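# Move four cartons flat into the blue container

## Task

Place all four cartons inside the blue container so each rests flat on its floor with the same face up as it had originally; the result must hold without the robot supporting anything, and at the end both cups must have released and the arms must be moved away.

## Robot and tools

ROBOT. Two seven-joint xArm-style arms, named left_arm and right_arm, each ending in a vacuum suction cup instead of fingers. The left_arm root sits at (+0.045, +0.416, 0) m and the right_arm root at (-0.004, -0.264, 0) m. Both are turned almost not at all (quat_wxyz about (1, 0, 0, +0.001) and (1, 0, 0, -0.011)). Joint ranges in rad, base to tip: waist -6.283..6.283, shoulder -2.059..2.094, upper arm roll -6.283..6.283, elbow -0.192..3.927, forearm roll -6.283..6.283, wrist pitch -1.693..3.142, wrist roll -6.283..6.283. Load limits in N m: waist 46.5, shoulder 46.5, upper arm roll 27.9, elbow 27.9, forearm roll 27.9, wrist pitch 18.6, wrist roll 18.6.

FRAMES. One shared scene frame: origin on the table surface midway between the arms, +z up, +x away from the robot over the table, left_arm on the +y side. The words left and right are arm names only, not image sides. The cup point (end_effector_position, the tool_point link) is the middle of the cup rim when nothing touches it; the cup opens along the cup point's own +z. About 4 cm behind the rim the tool body and its camera stick out up to roughly 9 cm sideways, so allow clearance.

execute_actions. Argument actions is a list holding zero or one item; optional pictures (true/false) controls whether camera images come back. An empty list only reports the state. An item with rows is a motion: rows is 1 to 15 rows, steps is at most 15 (default 15), each step lasting 1/30 s; row k is applied on step k and the final row repeats if steps outnumber rows. An item with only steps (up to 300) is a wait, counted from the previous result.

ROW LAYOUT. Every row has 14 numbers, each in [-1, 1], always for both arms: left dx, dy, dz, rx, ry, rz, left suction, then right dx, dy, dz, rx, ry, rz, right suction. dx..rz are an offset, not a pose: the target equals the cup point's pose in the latest result that showed it, shifted along that cup point's own axes (tool frame, not scene frame). If no result yet shows it, or for a second or later call in the same reply, the reference is where the cup point is when the action starts. Scale: 1.0 equals 0.6 m for dx, dy, dz and 180 degrees for rotation; rx, ry, rz form a single rotation vector. All rows in one call refer to that same reference, not to the prior row. So zeros mean go back to the reference, not stay still; to hold an arm, send the offset back to where you want it in the first call, zeros later. Suction: above 0.01 is on, 0.01 or below is off; it persists, but every row sends a value, so repeat the current one to leave it unchanged.

MOTION LIMITS. Each step, the commanded pose is clipped to at most 70 mm and 16 degrees from the measured pose, then tracked by damped inverse kinematics that favours position over orientation. Joints move at most 3.14 rad/s. After an action ends the arm only continues to its last clipped pose, so long reaches take several calls: read the result and command the remainder.

move. target: one 14-number row with the same meaning and reference as above. speed: path top speed in m/s, 0.002 to 0.5, default 0.25; rotation capped at twice that in rad/s. Each cup point follows a straight line, both finishing together, 0.5 to 10 s; longer paths are cut off at 10 s. Nothing is avoided, including the other arm. Cup points lag, stray and may overshoot speed near full stretch. Faster moves and targets deeper past a contact push harder. Suction values apply at the start. The result adds a move: line with the ending (done, off_target, moving, held, fault) and limits (paced = pose clipped; held = steps blocked, after which the arm may suddenly move fast), plus each cup point's distance to its target.

wait. seconds 0 to 10; the robot gets nothing new.

zoom_image. camera is cam_high or cam_low; region [x0, y0, x1, y1] in pixels of that 896x504 image, origin top-left, no larger than 504 by 504.

read_manual. Optional section (only "licences"); returns licence text, no motion.

finished_scene. scene: the number of the current scene.

RESULTS. The state line gives, per arm, cup point position (m), quat_wxyz and velocities (m/s, rad/s) in the scene frame; printed positions get less accurate at long reach. A pose unreachable line names an arm whose command the clearance check altered or blocked; HELD marks affected steps. A Hand target line shows where the controller is now steering each cup point. suction_measured is the vacuum level: near 0 without a seal, 0.83 or more when airtight, lower with leaks. part_present turns 1 at 0.50 and back to 0 below 0.45. Joint torques are whole drive outputs with per-arm offsets and noise. MOTOR HOT appears from 65 °C; at 80 °C an OVER-TEMPERATURE FAULT brakes that arm until it cools. A TORQUE FAULT stops the arm, backs the joint off, holds 10 s and drops the rest of the call.

GRIPPING. Turn suction on and press the 36 mm rim fully onto a smooth flat face of the carton, away from edges, seams or holes. Under vacuum the cup shortens, so a held item sits up to about 12 mm nearer the tool. Vacuum alone may raise a resting item. To release, lower until it rests on the container floor, switch suction off, then lift more than 15 mm. A cup sealed on the table pins the tool; switch suction off to free it.

AVOID. Knocking anything off the table, arms hitting or pressing each other, fast impacts, hard presses, drops and slips. Keep cartons upright as found. Loose objects may occasionally get a small push from outside.

Each tool is called after "Emit:" as name(argument=value, ...) on one line, values as JSON.

## Session

Emit:
execute_actions(actions=[])

Scene clock: 0.00 s of 6000.00 s.
left_arm: end_effector_position=(+0.4456, +0.4188, +0.2437) suction_measured=0.00 part_present=0 end_effector_quat_wxyz=(+0.001, -0.262, +0.965, -0.000) end_effector_velocity=(+0.000, -0.000, -0.000) end_effector_angular_velocity=(+0.001, -0.000, -0.001) | right_arm: end_effector_position=(+0.3967, -0.2719, +0.2425) suction_measured=0.00 part_present=0 end_effector_quat_wxyz=(-0.001, +0.271, +0.963, +0.001) end_effector_velocity=(+0.000, -0.000, -0.000) end_effector_angular_velocity=(+0.000, -0.000, +0.002)
Joint positions: left_arm=[ 0.001 -0.249  0.002  0.921  0.001  1.167  1.832] | right_arm=[ 0.001 -0.247 -0.001  0.92   0.002  1.168  2.882]
Joint velocities: left_arm=[ 0.     0.    -0.001 -0.001  0.    -0.001 -0.   ] | right_arm=[-0.001 -0.     0.    -0.     0.    -0.    -0.002]
Joint torques (N m, as the arm reports them, + toward a larger angle): no reading
Hand target (left_arm): +0.446, +0.419, +0.244; +0.001, -0.262, +0.965, -0.000
Hand target (right_arm): +0.397, -0.272, +0.243; -0.001, +0.271, +0.963, +0.001

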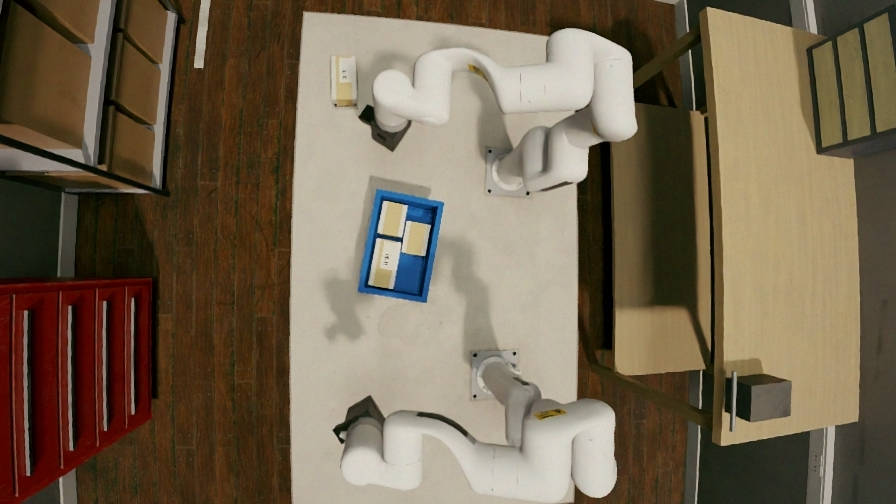

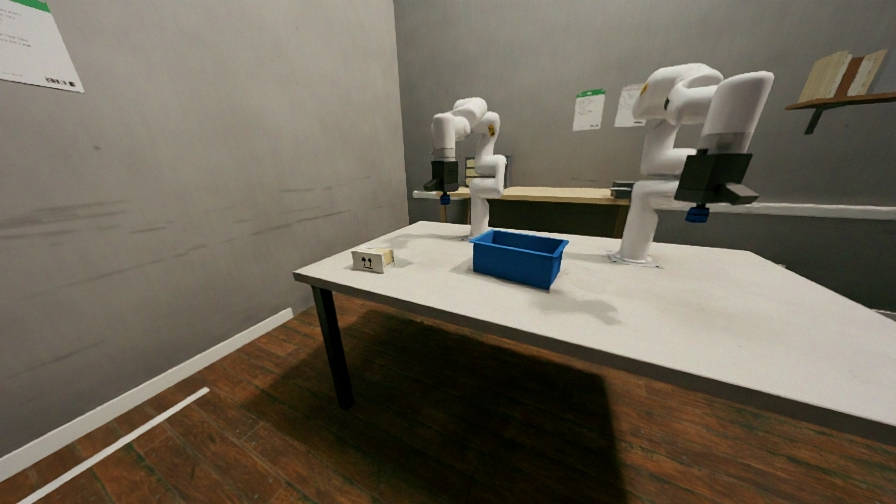

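Emit:
zoom_image(camera="cam_high", region=[340, 170, 480, 320])

Emit:
zoom_image(camera="cam_high", region=[290, 30, 430, 160])

Emit:
zoom_image(camera="cam_low", region=[330, 180, 610, 310])

Region (340, 170, 480, 320) of cam_high's 896x504 image, scaled by 3.360, with more detail than that image has; it fills the left 470 columns of this view, and the rest is white.

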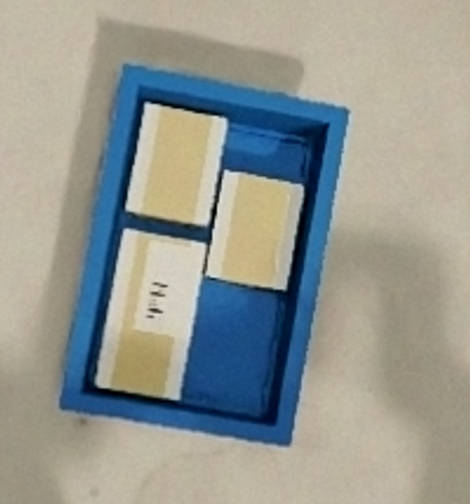

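Region (290, 30, 430, 160) of cam_high's 896x504 image, scaled by 3.600, with more detail than that image has; it fills the top 468 rows of this view, and the rest is white.

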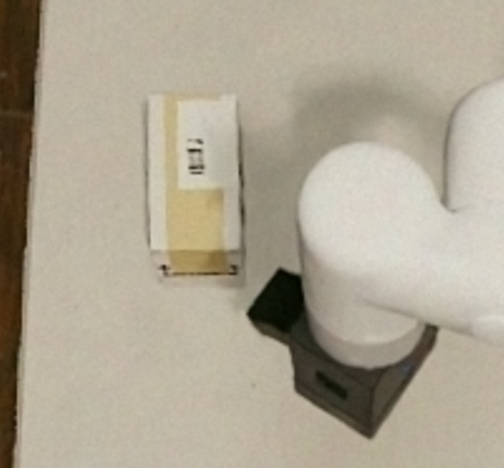

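Region (330, 180, 610, 310) of cam_low's 896x504 image, scaled by 1.800, with more detail than that image has; it fills the top 234 rows of this view, and the rest is white.

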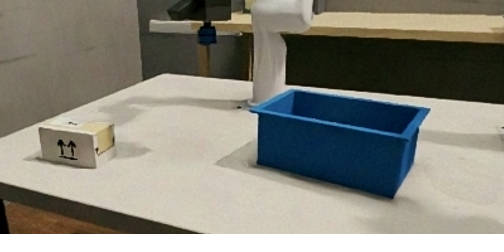

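Emit:
move(target=[0.598,-0.536,0.1,0,0,0.228,0,-0.46,-0.319,0.2,0,0,-0.174,0], speed=0.35)

Emit:
zoom_image(camera="cam_low", region=[330, 160, 610, 310])

Emit:
zoom_image(camera="cam_high", region=[280, 30, 520, 320])

Scene clock: 19.03 s of 6000.00 s.
left_arm: end_effector_position=(+0.2982, -0.0406, +0.1838) suction_measured=0.00 part_present=0 end_effector_quat_wxyz=(+0.001, +0.093, +0.996, -0.001) end_effector_velocity=(-0.005, -0.003, -0.001) end_effector_angular_velocity=(+0.002, +0.003, -0.010) | right_arm: end_effector_position=(+0.5335, -0.5784, +0.1225) suction_measured=0.00 part_present=0 end_effector_quat_wxyz=(+0.000, +0.001, +1.000, +0.000) end_effector_velocity=(-0.005, -0.005, -0.004) end_effector_angular_velocity=(+0.002, +0.010, -0.007)
Joint positions: left_arm=[-0.527  0.238 -0.586  1.256  0.15   1.059  1.371] | right_arm=[-0.343  0.614 -0.219  1.67   0.144  1.072  1.743]
Joint velocities: left_arm=[-0.007  0.005 -0.004  0.002  0.002  0.002 -0.002] | right_arm=[-0.006  0.007 -0.004  0.002  0.     0.005 -0.003]
Joint torques (N m, as the arm reports them, + toward a larger angle): left_arm=[ -0.12 -20.08  -2.59  18.91  -0.22  -1.48   0.56] | right_arm=[  0.01 -40.24  -2.62  10.04  -1.27  -0.8    0.36]
Hand target (left_arm): +0.298, -0.041, +0.183; +0.001, +0.093, +0.996, -0.001
Hand target (right_arm): +0.533, -0.579, +0.122; -0.000, +0.001, +1.000, +0.000
Off the commanded pose (left_arm): 0.001 m, 0 deg.
Off the commanded pose (right_arm): 0.001 m, 0 deg.
After step 90, 14.10 s passed at rest.
move: done

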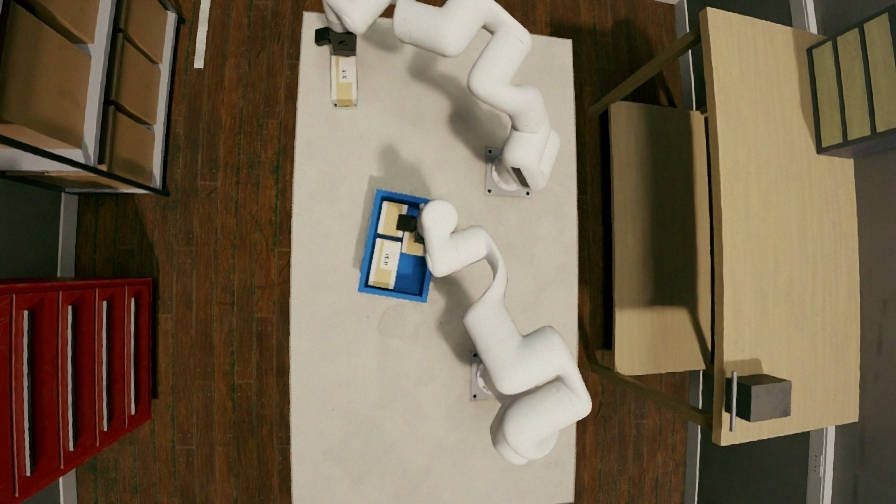

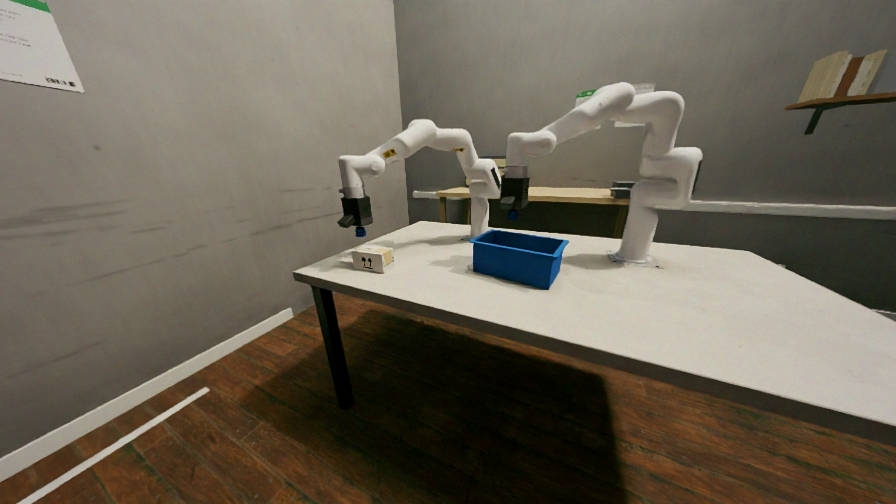

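Region (330, 160, 610, 310) of cam_low's 896x504 image, scaled by 1.800, with more detail than that image has; it fills the top 270 rows of this view, and the rest is white.

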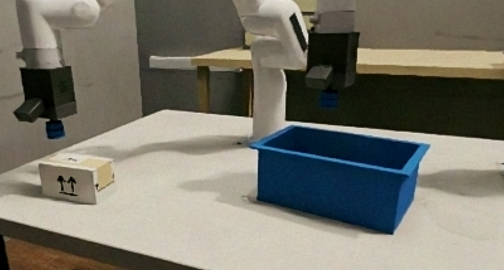

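Region (280, 30, 520, 320) of cam_high's 896x504 image, scaled by 1.738, with more detail than that image has; it fills the left 417 columns of this view, and the rest is white.

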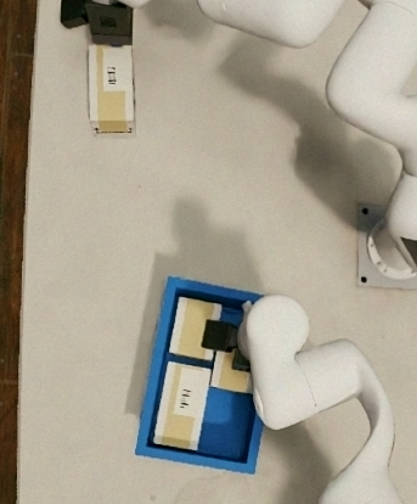

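Emit:
move(target=[-0.017,0.017,0.15,0,0,0,0,-0.02,0.03,0.06,0,0,0,0], speed=0.12)

Emit:
zoom_image(camera="cam_low", region=[330, 160, 610, 310])

Emit:
zoom_image(camera="cam_high", region=[280, 30, 520, 320])

Scene clock: 25.53 s of 6000.00 s.
left_arm: end_effector_position=(+0.3102, -0.0329, +0.0943) suction_measured=0.00 part_present=0 end_effector_quat_wxyz=(+0.001, +0.093, +0.996, -0.002) end_effector_velocity=(-0.001, +0.004, -0.004) end_effector_angular_velocity=(+0.009, +0.006, +0.001) | right_arm: end_effector_position=(+0.5454, -0.5606, +0.0868) suction_measured=0.00 part_present=0 end_effector_quat_wxyz=(+0.000, +0.001, +1.000, -0.000) end_effector_velocity=(-0.000, +0.003, -0.002) end_effector_angular_velocity=(+0.004, +0.004, +0.002)
Joint positions: left_arm=[-0.537  0.367 -0.538  1.144  0.251  0.837  1.33 ] | right_arm=[-0.317  0.662 -0.206  1.642  0.151  0.995  1.773]
Joint velocities: left_arm=[ 0.002  0.004  0.002 -0.006  0.001  0.     0.001] | right_arm=[ 0.001  0.002  0.002 -0.002  0.     0.001  0.001]
Joint torques (N m, as the arm reports them, + toward a larger angle): left_arm=[ -0.53 -22.95  -4.11  17.49   0.15  -1.19   0.82] | right_arm=[  0.07 -40.52  -2.72   9.86  -1.02  -0.85   0.18]
Hand target (left_arm): +0.310, -0.032, +0.094; +0.001, +0.093, +0.996, -0.001
Hand target (right_arm): +0.545, -0.560, +0.087; +0.000, +0.001, +1.000, +0.000
Off the commanded pose (left_arm): 0.000 m, 0 deg.
Off the commanded pose (right_arm): 0.000 m, 0 deg.
After step 90, 2.30 s passed at rest.
move: done

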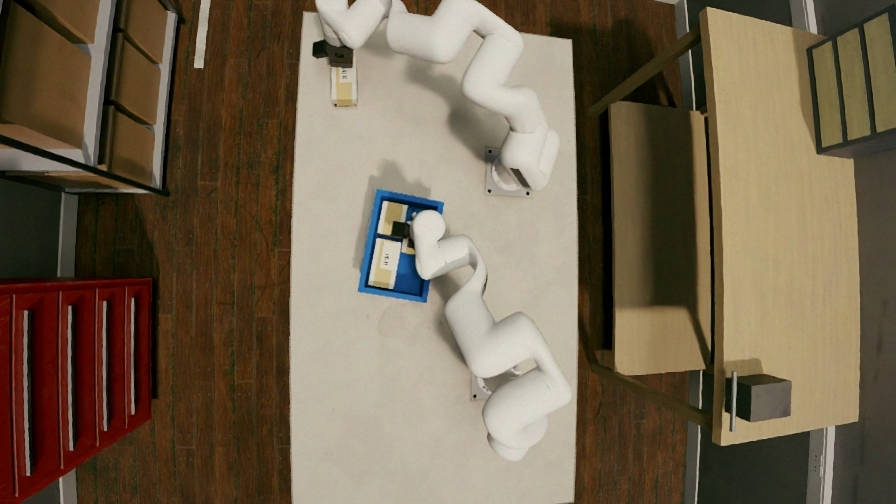

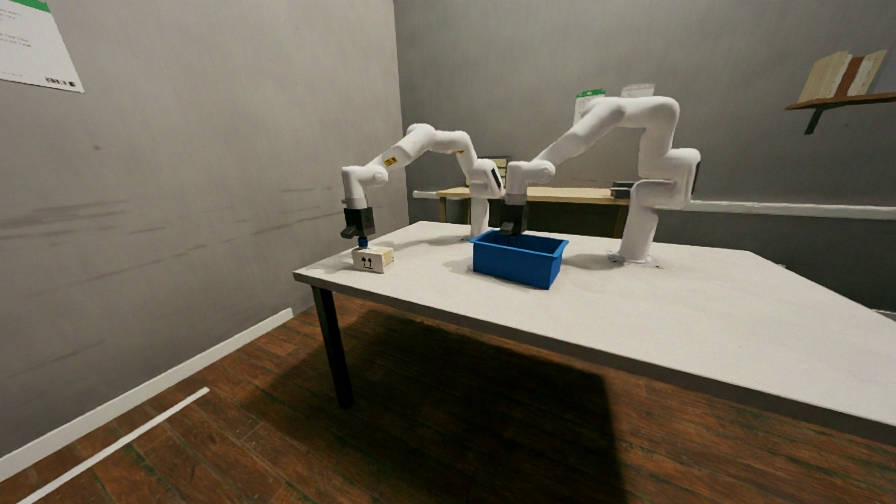

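Region (330, 160, 610, 310) of cam_low's 896x504 image, scaled by 1.800, with more detail than that image has; it fills the top 270 rows of this view, and the rest is white.

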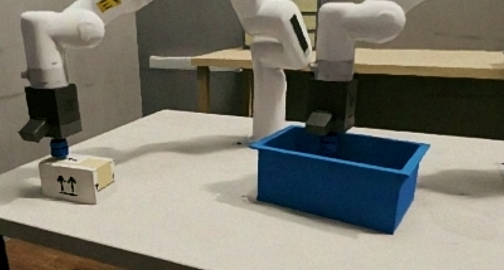

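Region (280, 30, 520, 320) of cam_high's 896x504 image, scaled by 1.738, with more detail than that image has; it fills the left 417 columns of this view, and the rest is white.

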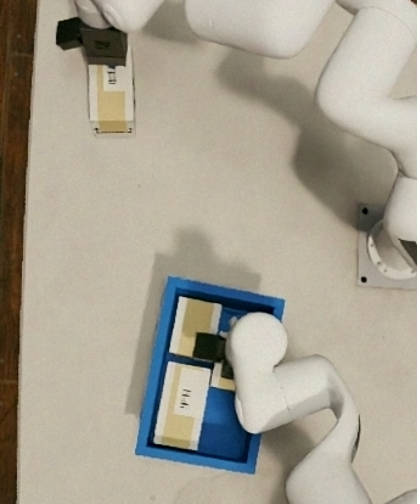

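Emit:
move(target=[0,0,0.035,0,0,0,1,0.008,0.04,0.03,0,0,0,1], speed=0.04)

Emit:
zoom_image(camera="cam_low", region=[330, 190, 470, 290])

Scene clock: 29.70 s of 6000.00 s.
left_arm: end_effector_position=(+0.3102, -0.0330, +0.0734) suction_measured=0.00 part_present=0 end_effector_quat_wxyz=(+0.002, +0.093, +0.996, -0.002) end_effector_velocity=(+0.000, -0.001, +0.001) end_effector_angular_velocity=(-0.003, -0.001, +0.000) | right_arm: end_effector_position=(+0.5405, -0.5369, +0.0689) suction_measured=1.00 part_present=1 end_effector_quat_wxyz=(+0.000, +0.001, +1.000, -0.000) end_effector_velocity=(-0.001, -0.004, +0.002) end_effector_angular_velocity=(-0.003, -0.003, -0.006)
Joint positions: left_arm=[-0.55   0.406 -0.522  1.131  0.282  0.789  1.309] | right_arm=[-0.281  0.635 -0.202  1.542  0.15   0.922  1.801]
Joint velocities: left_arm=[-0.    -0.001 -0.     0.002 -0.001  0.     0.   ] | right_arm=[-0.003 -0.003 -0.004 -0.001  0.001 -0.002 -0.   ]
Joint torques (N m, as the arm reports them, + toward a larger angle): left_arm=[  0.43 -23.14  -4.21  16.29   0.61  -1.17   0.57] | right_arm=[  0.88 -42.12  -2.57  10.63  -0.93  -0.85   0.42]
Hand target (left_arm): +0.310, -0.033, +0.073; +0.001, +0.093, +0.996, -0.002
Hand target (right_arm): +0.541, -0.537, +0.069; +0.000, +0.001, +1.000, -0.000
Off the commanded pose (left_arm): 0.000 m, 0 deg.
Off the commanded pose (right_arm): 0.000 m, 0 deg.
After step 90, 0.13 s passed at rest.
move: done

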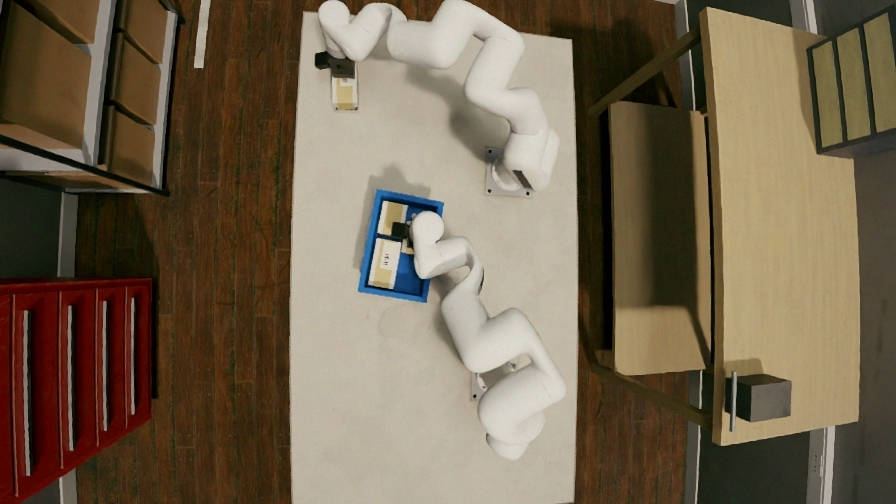

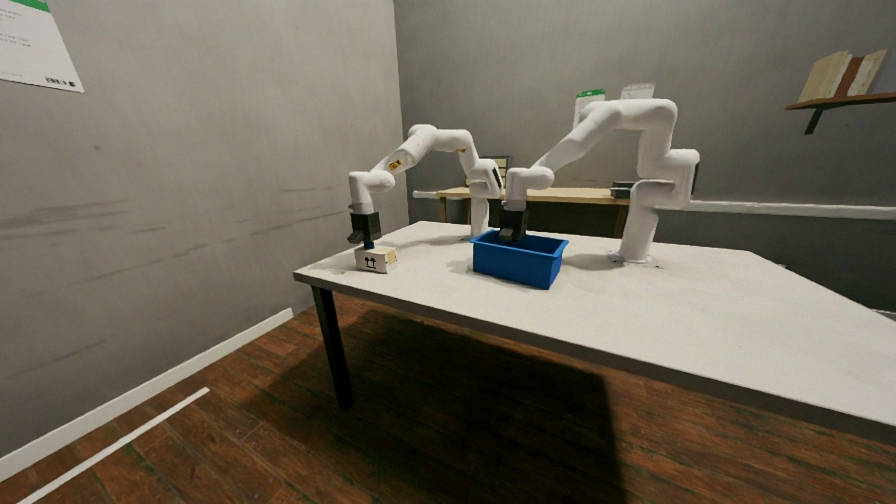

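Region (330, 190, 470, 290) of cam_low's 896x504 image, scaled by 3.600, with more detail than that image has; it fills the top 360 rows of this view, and the rest is white.

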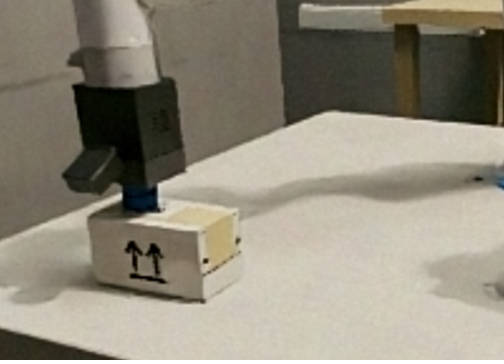

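Emit:
move(target=[0,0,0.025,0,0,0,1,0.03,0.05,-0.1,0,0,0,1], speed=0.06)

Scene clock: 32.73 s of 6000.00 s.
left_arm: end_effector_position=(+0.3102, -0.0330, +0.0584) suction_measured=0.90 part_present=1 end_effector_quat_wxyz=(+0.002, +0.093, +0.996, -0.002) end_effector_velocity=(+0.001, -0.000, +0.001) end_effector_angular_velocity=(-0.001, -0.002, +0.002) | right_arm: end_effector_position=(+0.5224, -0.5070, +0.1286) suction_measured=1.00 part_present=1 end_effector_quat_wxyz=(+0.000, +0.001, +1.000, +0.000) end_effector_velocity=(-0.004, +0.000, -0.005) end_effector_angular_velocity=(+0.002, +0.011, -0.000)
Joint positions: left_arm=[-0.56   0.436 -0.508  1.124  0.305  0.756  1.294] | right_arm=[-0.231  0.457 -0.214  1.443  0.112  0.998  1.853]
Joint velocities: left_arm=[-0.    -0.001  0.     0.     0.    -0.001 -0.002] | right_arm=[-0.     0.004 -0.001 -0.006 -0.003  0.001 -0.   ]
Joint torques (N m, as the arm reports them, + toward a larger angle): left_arm=[ -1.02 -24.25  -4.45  17.1   -0.02  -1.3    0.79] | right_arm=[  0.34 -39.55  -2.25  10.92  -1.15  -1.12   0.4 ]
Hand target (left_arm): +0.310, -0.033, +0.058; +0.002, +0.093, +0.996, -0.002
Hand target (right_arm): +0.523, -0.507, +0.129; +0.000, +0.001, +1.000, -0.000
Off the commanded pose (left_arm): 0.000 m, 0 deg.
Off the commanded pose (right_arm): 0.000 m, 0 deg.
move: done

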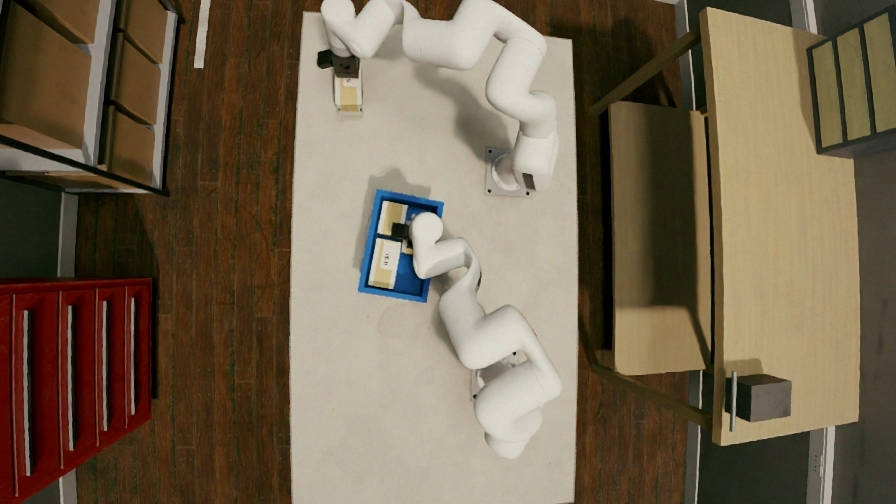

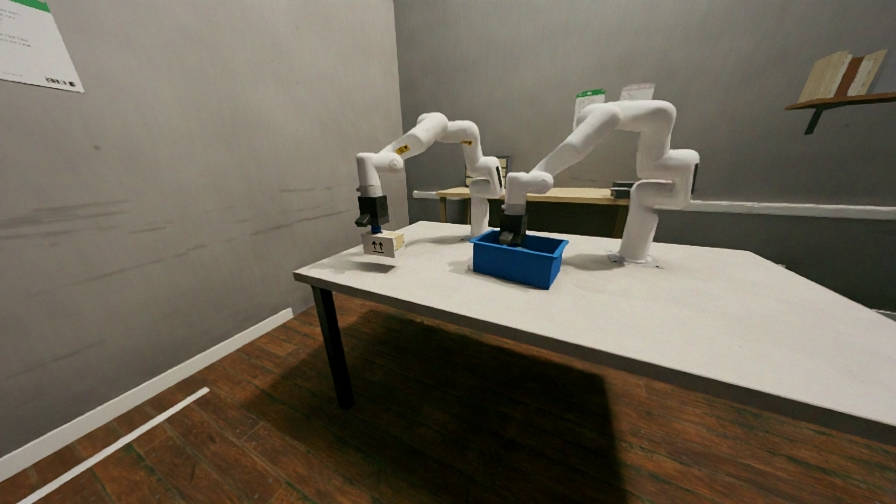

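Emit:
move(target=[0,-0.066,-0.004,0,0,0,1,0.08,0.12,-0.16,0,0,0.06,1], speed=0.1)

Emit:
zoom_image(camera="cam_high", region=[340, 170, 480, 320])

Scene clock: 36.80 s of 6000.00 s.
left_arm: end_effector_position=(+0.3029, -0.0719, +0.0608) suction_measured=0.90 part_present=1 end_effector_quat_wxyz=(+0.002, +0.093, +0.996, -0.002) end_effector_velocity=(+0.000, -0.000, +0.000) end_effector_angular_velocity=(-0.000, +0.000, +0.002) | right_arm: end_effector_position=(+0.4742, -0.4352, +0.2241) suction_measured=1.00 part_present=1 end_effector_quat_wxyz=(-0.000, +0.095, +0.995, +0.000) end_effector_velocity=(-0.000, -0.000, -0.000) end_effector_angular_velocity=(-0.001, +0.001, +0.000)
Joint positions: left_arm=[-0.638  0.521 -0.498  1.26   0.334  0.817  1.235] | right_arm=[-0.117  0.125 -0.217  1.272  0.03   1.151  2.18 ]
Joint velocities: left_arm=[-0.     0.     0.001  0.002 -0.001  0.001 -0.   ] | right_arm=[ 0.    -0.     0.     0.    -0.002  0.001  0.001]
Joint torques (N m, as the arm reports them, + toward a larger angle): left_arm=[ -0.17 -27.62  -6.12  17.27  -0.2   -1.52   1.03] | right_arm=[  0.44 -30.82  -0.76  11.38  -0.95  -1.03   0.11]
Hand target (left_arm): +0.303, -0.072, +0.061; +0.002, +0.093, +0.996, -0.002
Hand target (right_arm): +0.474, -0.435, +0.225; +0.000, +0.095, +0.995, +0.000
Off the commanded pose (left_arm): 0.000 m, 0 deg.
Off the commanded pose (right_arm): 0.001 m, 0 deg.
move: done

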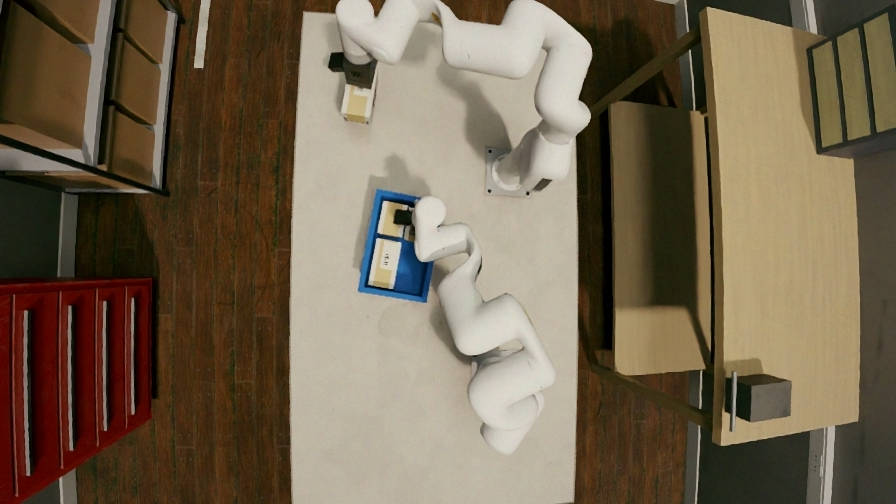

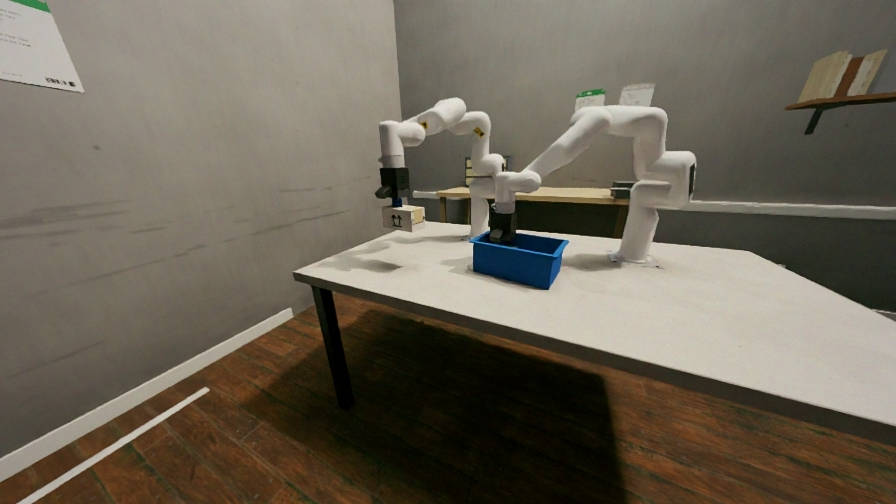

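Region (340, 170, 480, 320) of cam_high's 896x504 image, scaled by 3.360, with more detail than that image has; it fills the left 470 columns of this view, and the rest is white.

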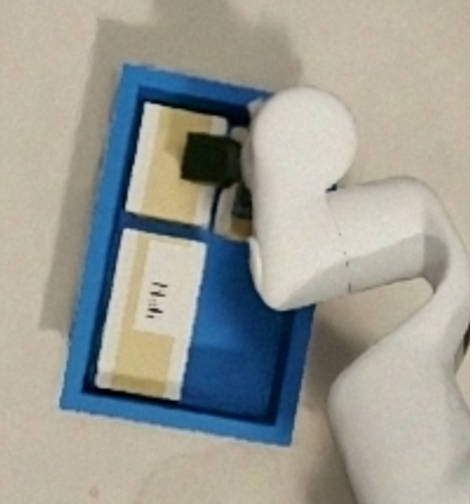

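About 4 mm more to align with its neighbour.

Emit:
move(target=[0,-0.008,0.012,0,0,0,1,0,0,0,0,0,0,1], speed=0.03)

Emit:
execute_actions(actions=[{"rows":[[0,0,0,0,0,0,0,0,0,0,0,0,0,1]],"steps":10}], pictures=false)

Emit:
move(target=[0,0,-0.2,0,0,0,0,0,0,0,0,0,0,1], speed=0.2)

Emit:
move(target=[0,0.7,-0.1,0,0,0,0,0.25,0.2,0,0,0,0,1], speed=0.4)

Emit:
zoom_image(camera="cam_high", region=[330, 100, 510, 320])

Scene clock: 41.27 s of 6000.00 s.
left_arm: end_effector_position=(+0.3021, -0.0765, +0.0536) suction_measured=0.90 part_present=1 end_effector_quat_wxyz=(+0.002, +0.093, +0.996, -0.002) end_effector_velocity=(+0.001, -0.001, +0.000) end_effector_angular_velocity=(-0.001, -0.002, -0.000) | right_arm: end_effector_position=(+0.4742, -0.4352, +0.2241) suction_measured=1.00 part_present=1 end_effector_quat_wxyz=(-0.000, +0.095, +0.995, +0.000) end_effector_velocity=(-0.000, +0.000, -0.000) end_effector_angular_velocity=(+0.002, +0.001, -0.001)
Joint positions: left_arm=[-0.652  0.545 -0.491  1.275  0.346  0.81   1.223] | right_arm=[-0.117  0.125 -0.217  1.272  0.03   1.151  2.18 ]
Joint velocities: left_arm=[-0.001  0.     0.001  0.002  0.001  0.    -0.001] | right_arm=[-0.     0.     0.    -0.001  0.002  0.    -0.   ]
Joint torques (N m, as the arm reports them, + toward a larger angle): left_arm=[ -0.7  -27.42  -6.31  17.09   0.06  -1.25   0.66] | right_arm=[  0.15 -30.1   -0.89  11.23  -0.92  -1.19   0.32]
Hand target (left_arm): +0.302, -0.077, +0.054; +0.002, +0.093, +0.996, -0.002
Hand target (right_arm): +0.474, -0.435, +0.224; -0.000, +0.095, +0.995, +0.000
Off the commanded pose (left_arm): 0.000 m, 0 deg.
Off the commanded pose (right_arm): 0.000 m, 0 deg.
After step 90, 0.77 s passed at rest.
move: done

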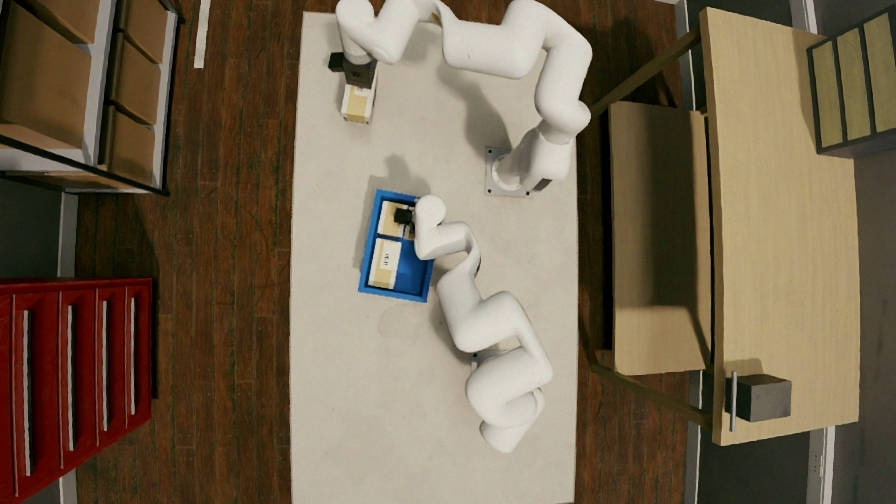

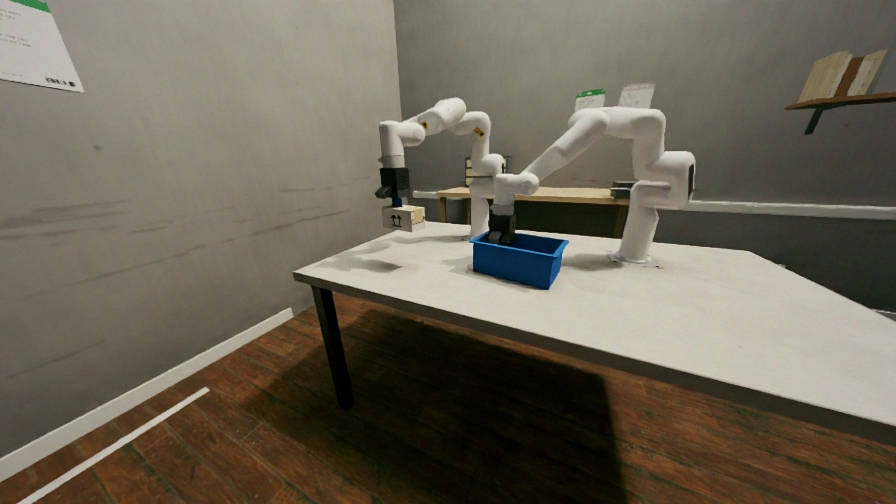

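Scene clock: 41.60 s of 6000.00 s.
left_arm: end_effector_position=(+0.3027, -0.0778, +0.0556) suction_measured=0.00 part_present=0 end_effector_quat_wxyz=(+0.003, +0.093, +0.996, -0.003) end_effector_velocity=(-0.001, +0.001, -0.005) end_effector_angular_velocity=(+0.004, +0.005, +0.001) | right_arm: end_effector_position=(+0.4742, -0.4352, +0.2241) suction_measured=1.00 part_present=1 end_effector_quat_wxyz=(-0.000, +0.095, +0.995, +0.000) end_effector_velocity=(+0.000, +0.001, -0.000) end_effector_angular_velocity=(+0.002, -0.001, -0.001)
Joint positions: left_arm=[-0.651  0.543 -0.492  1.277  0.346  0.809  1.223] | right_arm=[-0.117  0.125 -0.217  1.272  0.03   1.151  2.18 ]
Joint velocities: left_arm=[ 0.     0.008  0.001 -0.002  0.002 -0.003 -0.002] | right_arm=[ 0.    -0.     0.    -0.001  0.002 -0.     0.   ]
Joint torques (N m, as the arm reports them, + toward a larger angle): left_arm=[ -0.99 -20.31  -4.92  12.26   0.37  -0.99   0.9 ] | right_arm=[ -0.02 -30.09  -0.87  11.46  -0.72  -0.98   0.52]
Hand target (left_arm): +0.302, -0.077, +0.054; +0.002, +0.093, +0.996, -0.002
Hand target (right_arm): +0.474, -0.435, +0.224; -0.000, +0.095, +0.995, +0.000
Off the commanded pose (left_arm): 0.002 m, 0 deg.
Off the commanded pose (right_arm): 0.000 m, 0 deg.
Steps of this call (steps 1 to 10: all 10 steps of this action). Readings (end_effector_position | what the end effector reports):
1: left_arm (+0.3021, -0.0765, +0.0536) | right_arm (+0.4742, -0.4352, +0.2241) | left_arm suction_measured=0.69 part_present=1 | right_arm suction_measured=1.00 part_present=1
2: left_arm (+0.3020, -0.0765, +0.0536) | right_arm (+0.4742, -0.4352, +0.2241) | left_arm suction_measured=0.31 part_present=0 | right_arm suction_measured=1.00 part_present=1
4: left_arm (+0.3027, -0.0777, +0.0554) | right_arm (+0.4742, -0.4352, +0.2241) | left_arm suction_measured=0.01 part_present=0 | right_arm suction_measured=1.00 part_present=1
8: left_arm (+0.3028, -0.0780, +0.0561) | right_arm (+0.4742, -0.4352, +0.2241) | left_arm suction_measured=0.00 part_present=0 | right_arm suction_measured=1.00 part_present=1
10: the state above

Scene clock: 42.93 s of 6000.00 s.
left_arm: end_effector_position=(+0.3021, -0.0767, +0.1741) suction_measured=0.00 part_present=0 end_effector_quat_wxyz=(+0.002, +0.093, +0.996, -0.002) end_effector_velocity=(-0.001, -0.004, +0.007) end_effector_angular_velocity=(-0.013, -0.008, -0.004) | right_arm: end_effector_position=(+0.4742, -0.4352, +0.2241) suction_measured=1.00 part_present=1 end_effector_quat_wxyz=(-0.000, +0.095, +0.995, +0.000) end_effector_velocity=(+0.000, +0.000, -0.000) end_effector_angular_velocity=(+0.001, +0.000, -0.001)
Joint positions: left_arm=[-0.609  0.365 -0.557  1.389  0.217  1.079  1.306] | right_arm=[-0.117  0.125 -0.217  1.272  0.03   1.151  2.18 ]
Joint velocities: left_arm=[-0.002 -0.007 -0.004  0.008 -0.001  0.    -0.   ] | right_arm=[ 0.     0.     0.    -0.001  0.001 -0.     0.   ]
Joint torques (N m, as the arm reports them, + toward a larger angle): left_arm=[  0.15 -23.65  -3.72  18.26   0.4   -1.26   0.77] | right_arm=[  0.5  -30.49  -1.04  11.3   -0.93  -1.04   0.32]
Hand target (left_arm): +0.302, -0.077, +0.175; +0.002, +0.093, +0.996, -0.003
Hand target (right_arm): +0.474, -0.435, +0.224; -0.000, +0.095, +0.995, +0.000
Off the commanded pose (left_arm): 0.001 m, 0 deg.
Off the commanded pose (right_arm): 0.000 m, 0 deg.
move: done

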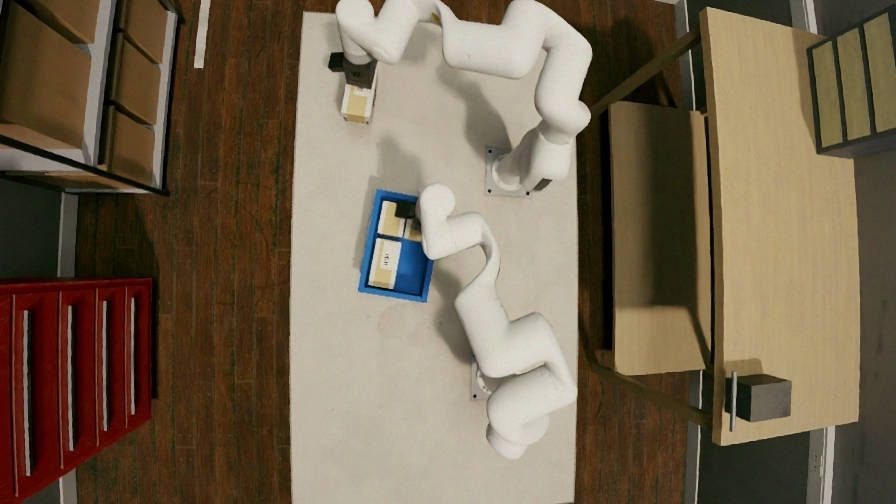

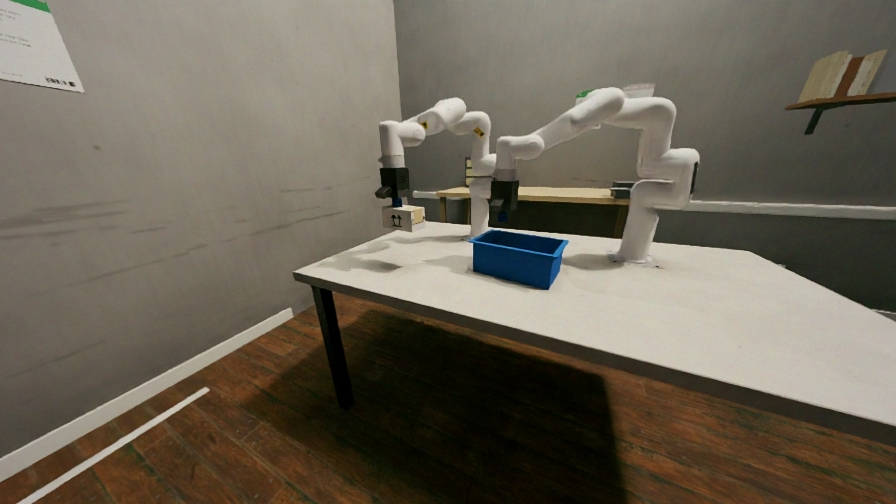

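Scene clock: 44.50 s of 6000.00 s.
left_arm: end_effector_position=(+0.3799, +0.3360, +0.2332) suction_measured=0.00 part_present=0 end_effector_quat_wxyz=(+0.002, +0.094, +0.996, -0.001) end_effector_velocity=(+0.001, +0.004, +0.002) end_effector_angular_velocity=(-0.004, -0.003, +0.008) | right_arm: end_effector_position=(+0.3492, -0.2894, +0.2244) suction_measured=1.00 part_present=1 end_effector_quat_wxyz=(-0.001, +0.096, +0.995, +0.001) end_effector_velocity=(-0.000, +0.002, +0.000) end_effector_angular_velocity=(-0.001, -0.000, +0.001)
Joint positions: left_arm=[-0.14  -0.443 -0.085  0.725 -0.042  1.163  2.347] | right_arm=[ 0.009 -0.398 -0.055  0.736 -0.022  1.135  2.494]
Joint velocities: left_arm=[ 0.006 -0.003  0.007  0.001 -0.001  0.001  0.005] | right_arm=[ 0.002 -0.002  0.003 -0.001 -0.     0.001  0.004]
Joint torques (N m, as the arm reports them, + toward a larger angle): left_arm=[ 0.98 -8.72  0.51 19.09  0.1  -1.27  0.87] | right_arm=[  0.6  -14.4    0.15  11.15  -0.94  -1.06   0.34]
Hand target (left_arm): +0.380, +0.337, +0.234; +0.003, +0.093, +0.996, -0.002
Hand target (right_arm): +0.349, -0.289, +0.225; -0.001, +0.095, +0.995, +0.001
Off the commanded pose (left_arm): 0.001 m, 0 deg.
Off the commanded pose (right_arm): 0.001 m, 0 deg.
move: done

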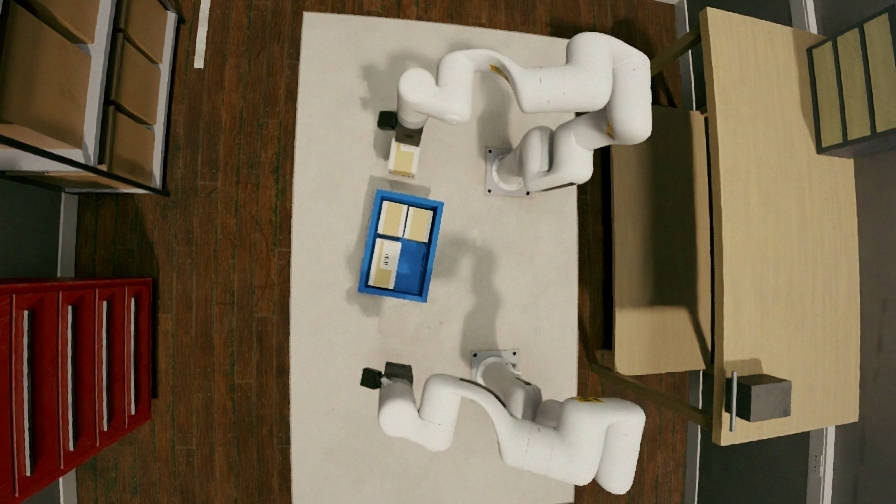

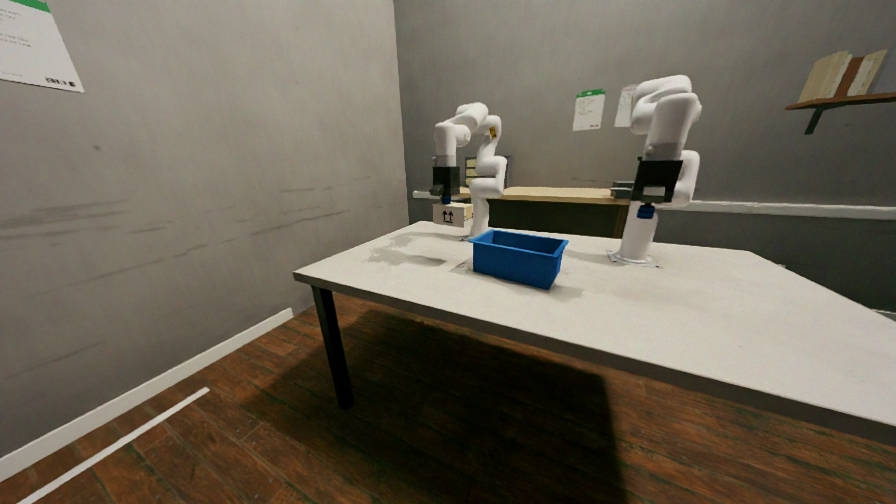

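Region (330, 100, 510, 320) of cam_high's 896x504 image, scaled by 2.291, with more detail than that image has; it fills the left 412 columns of this view, and the rest is white.

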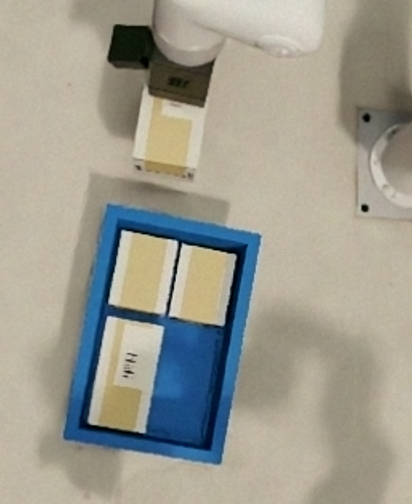

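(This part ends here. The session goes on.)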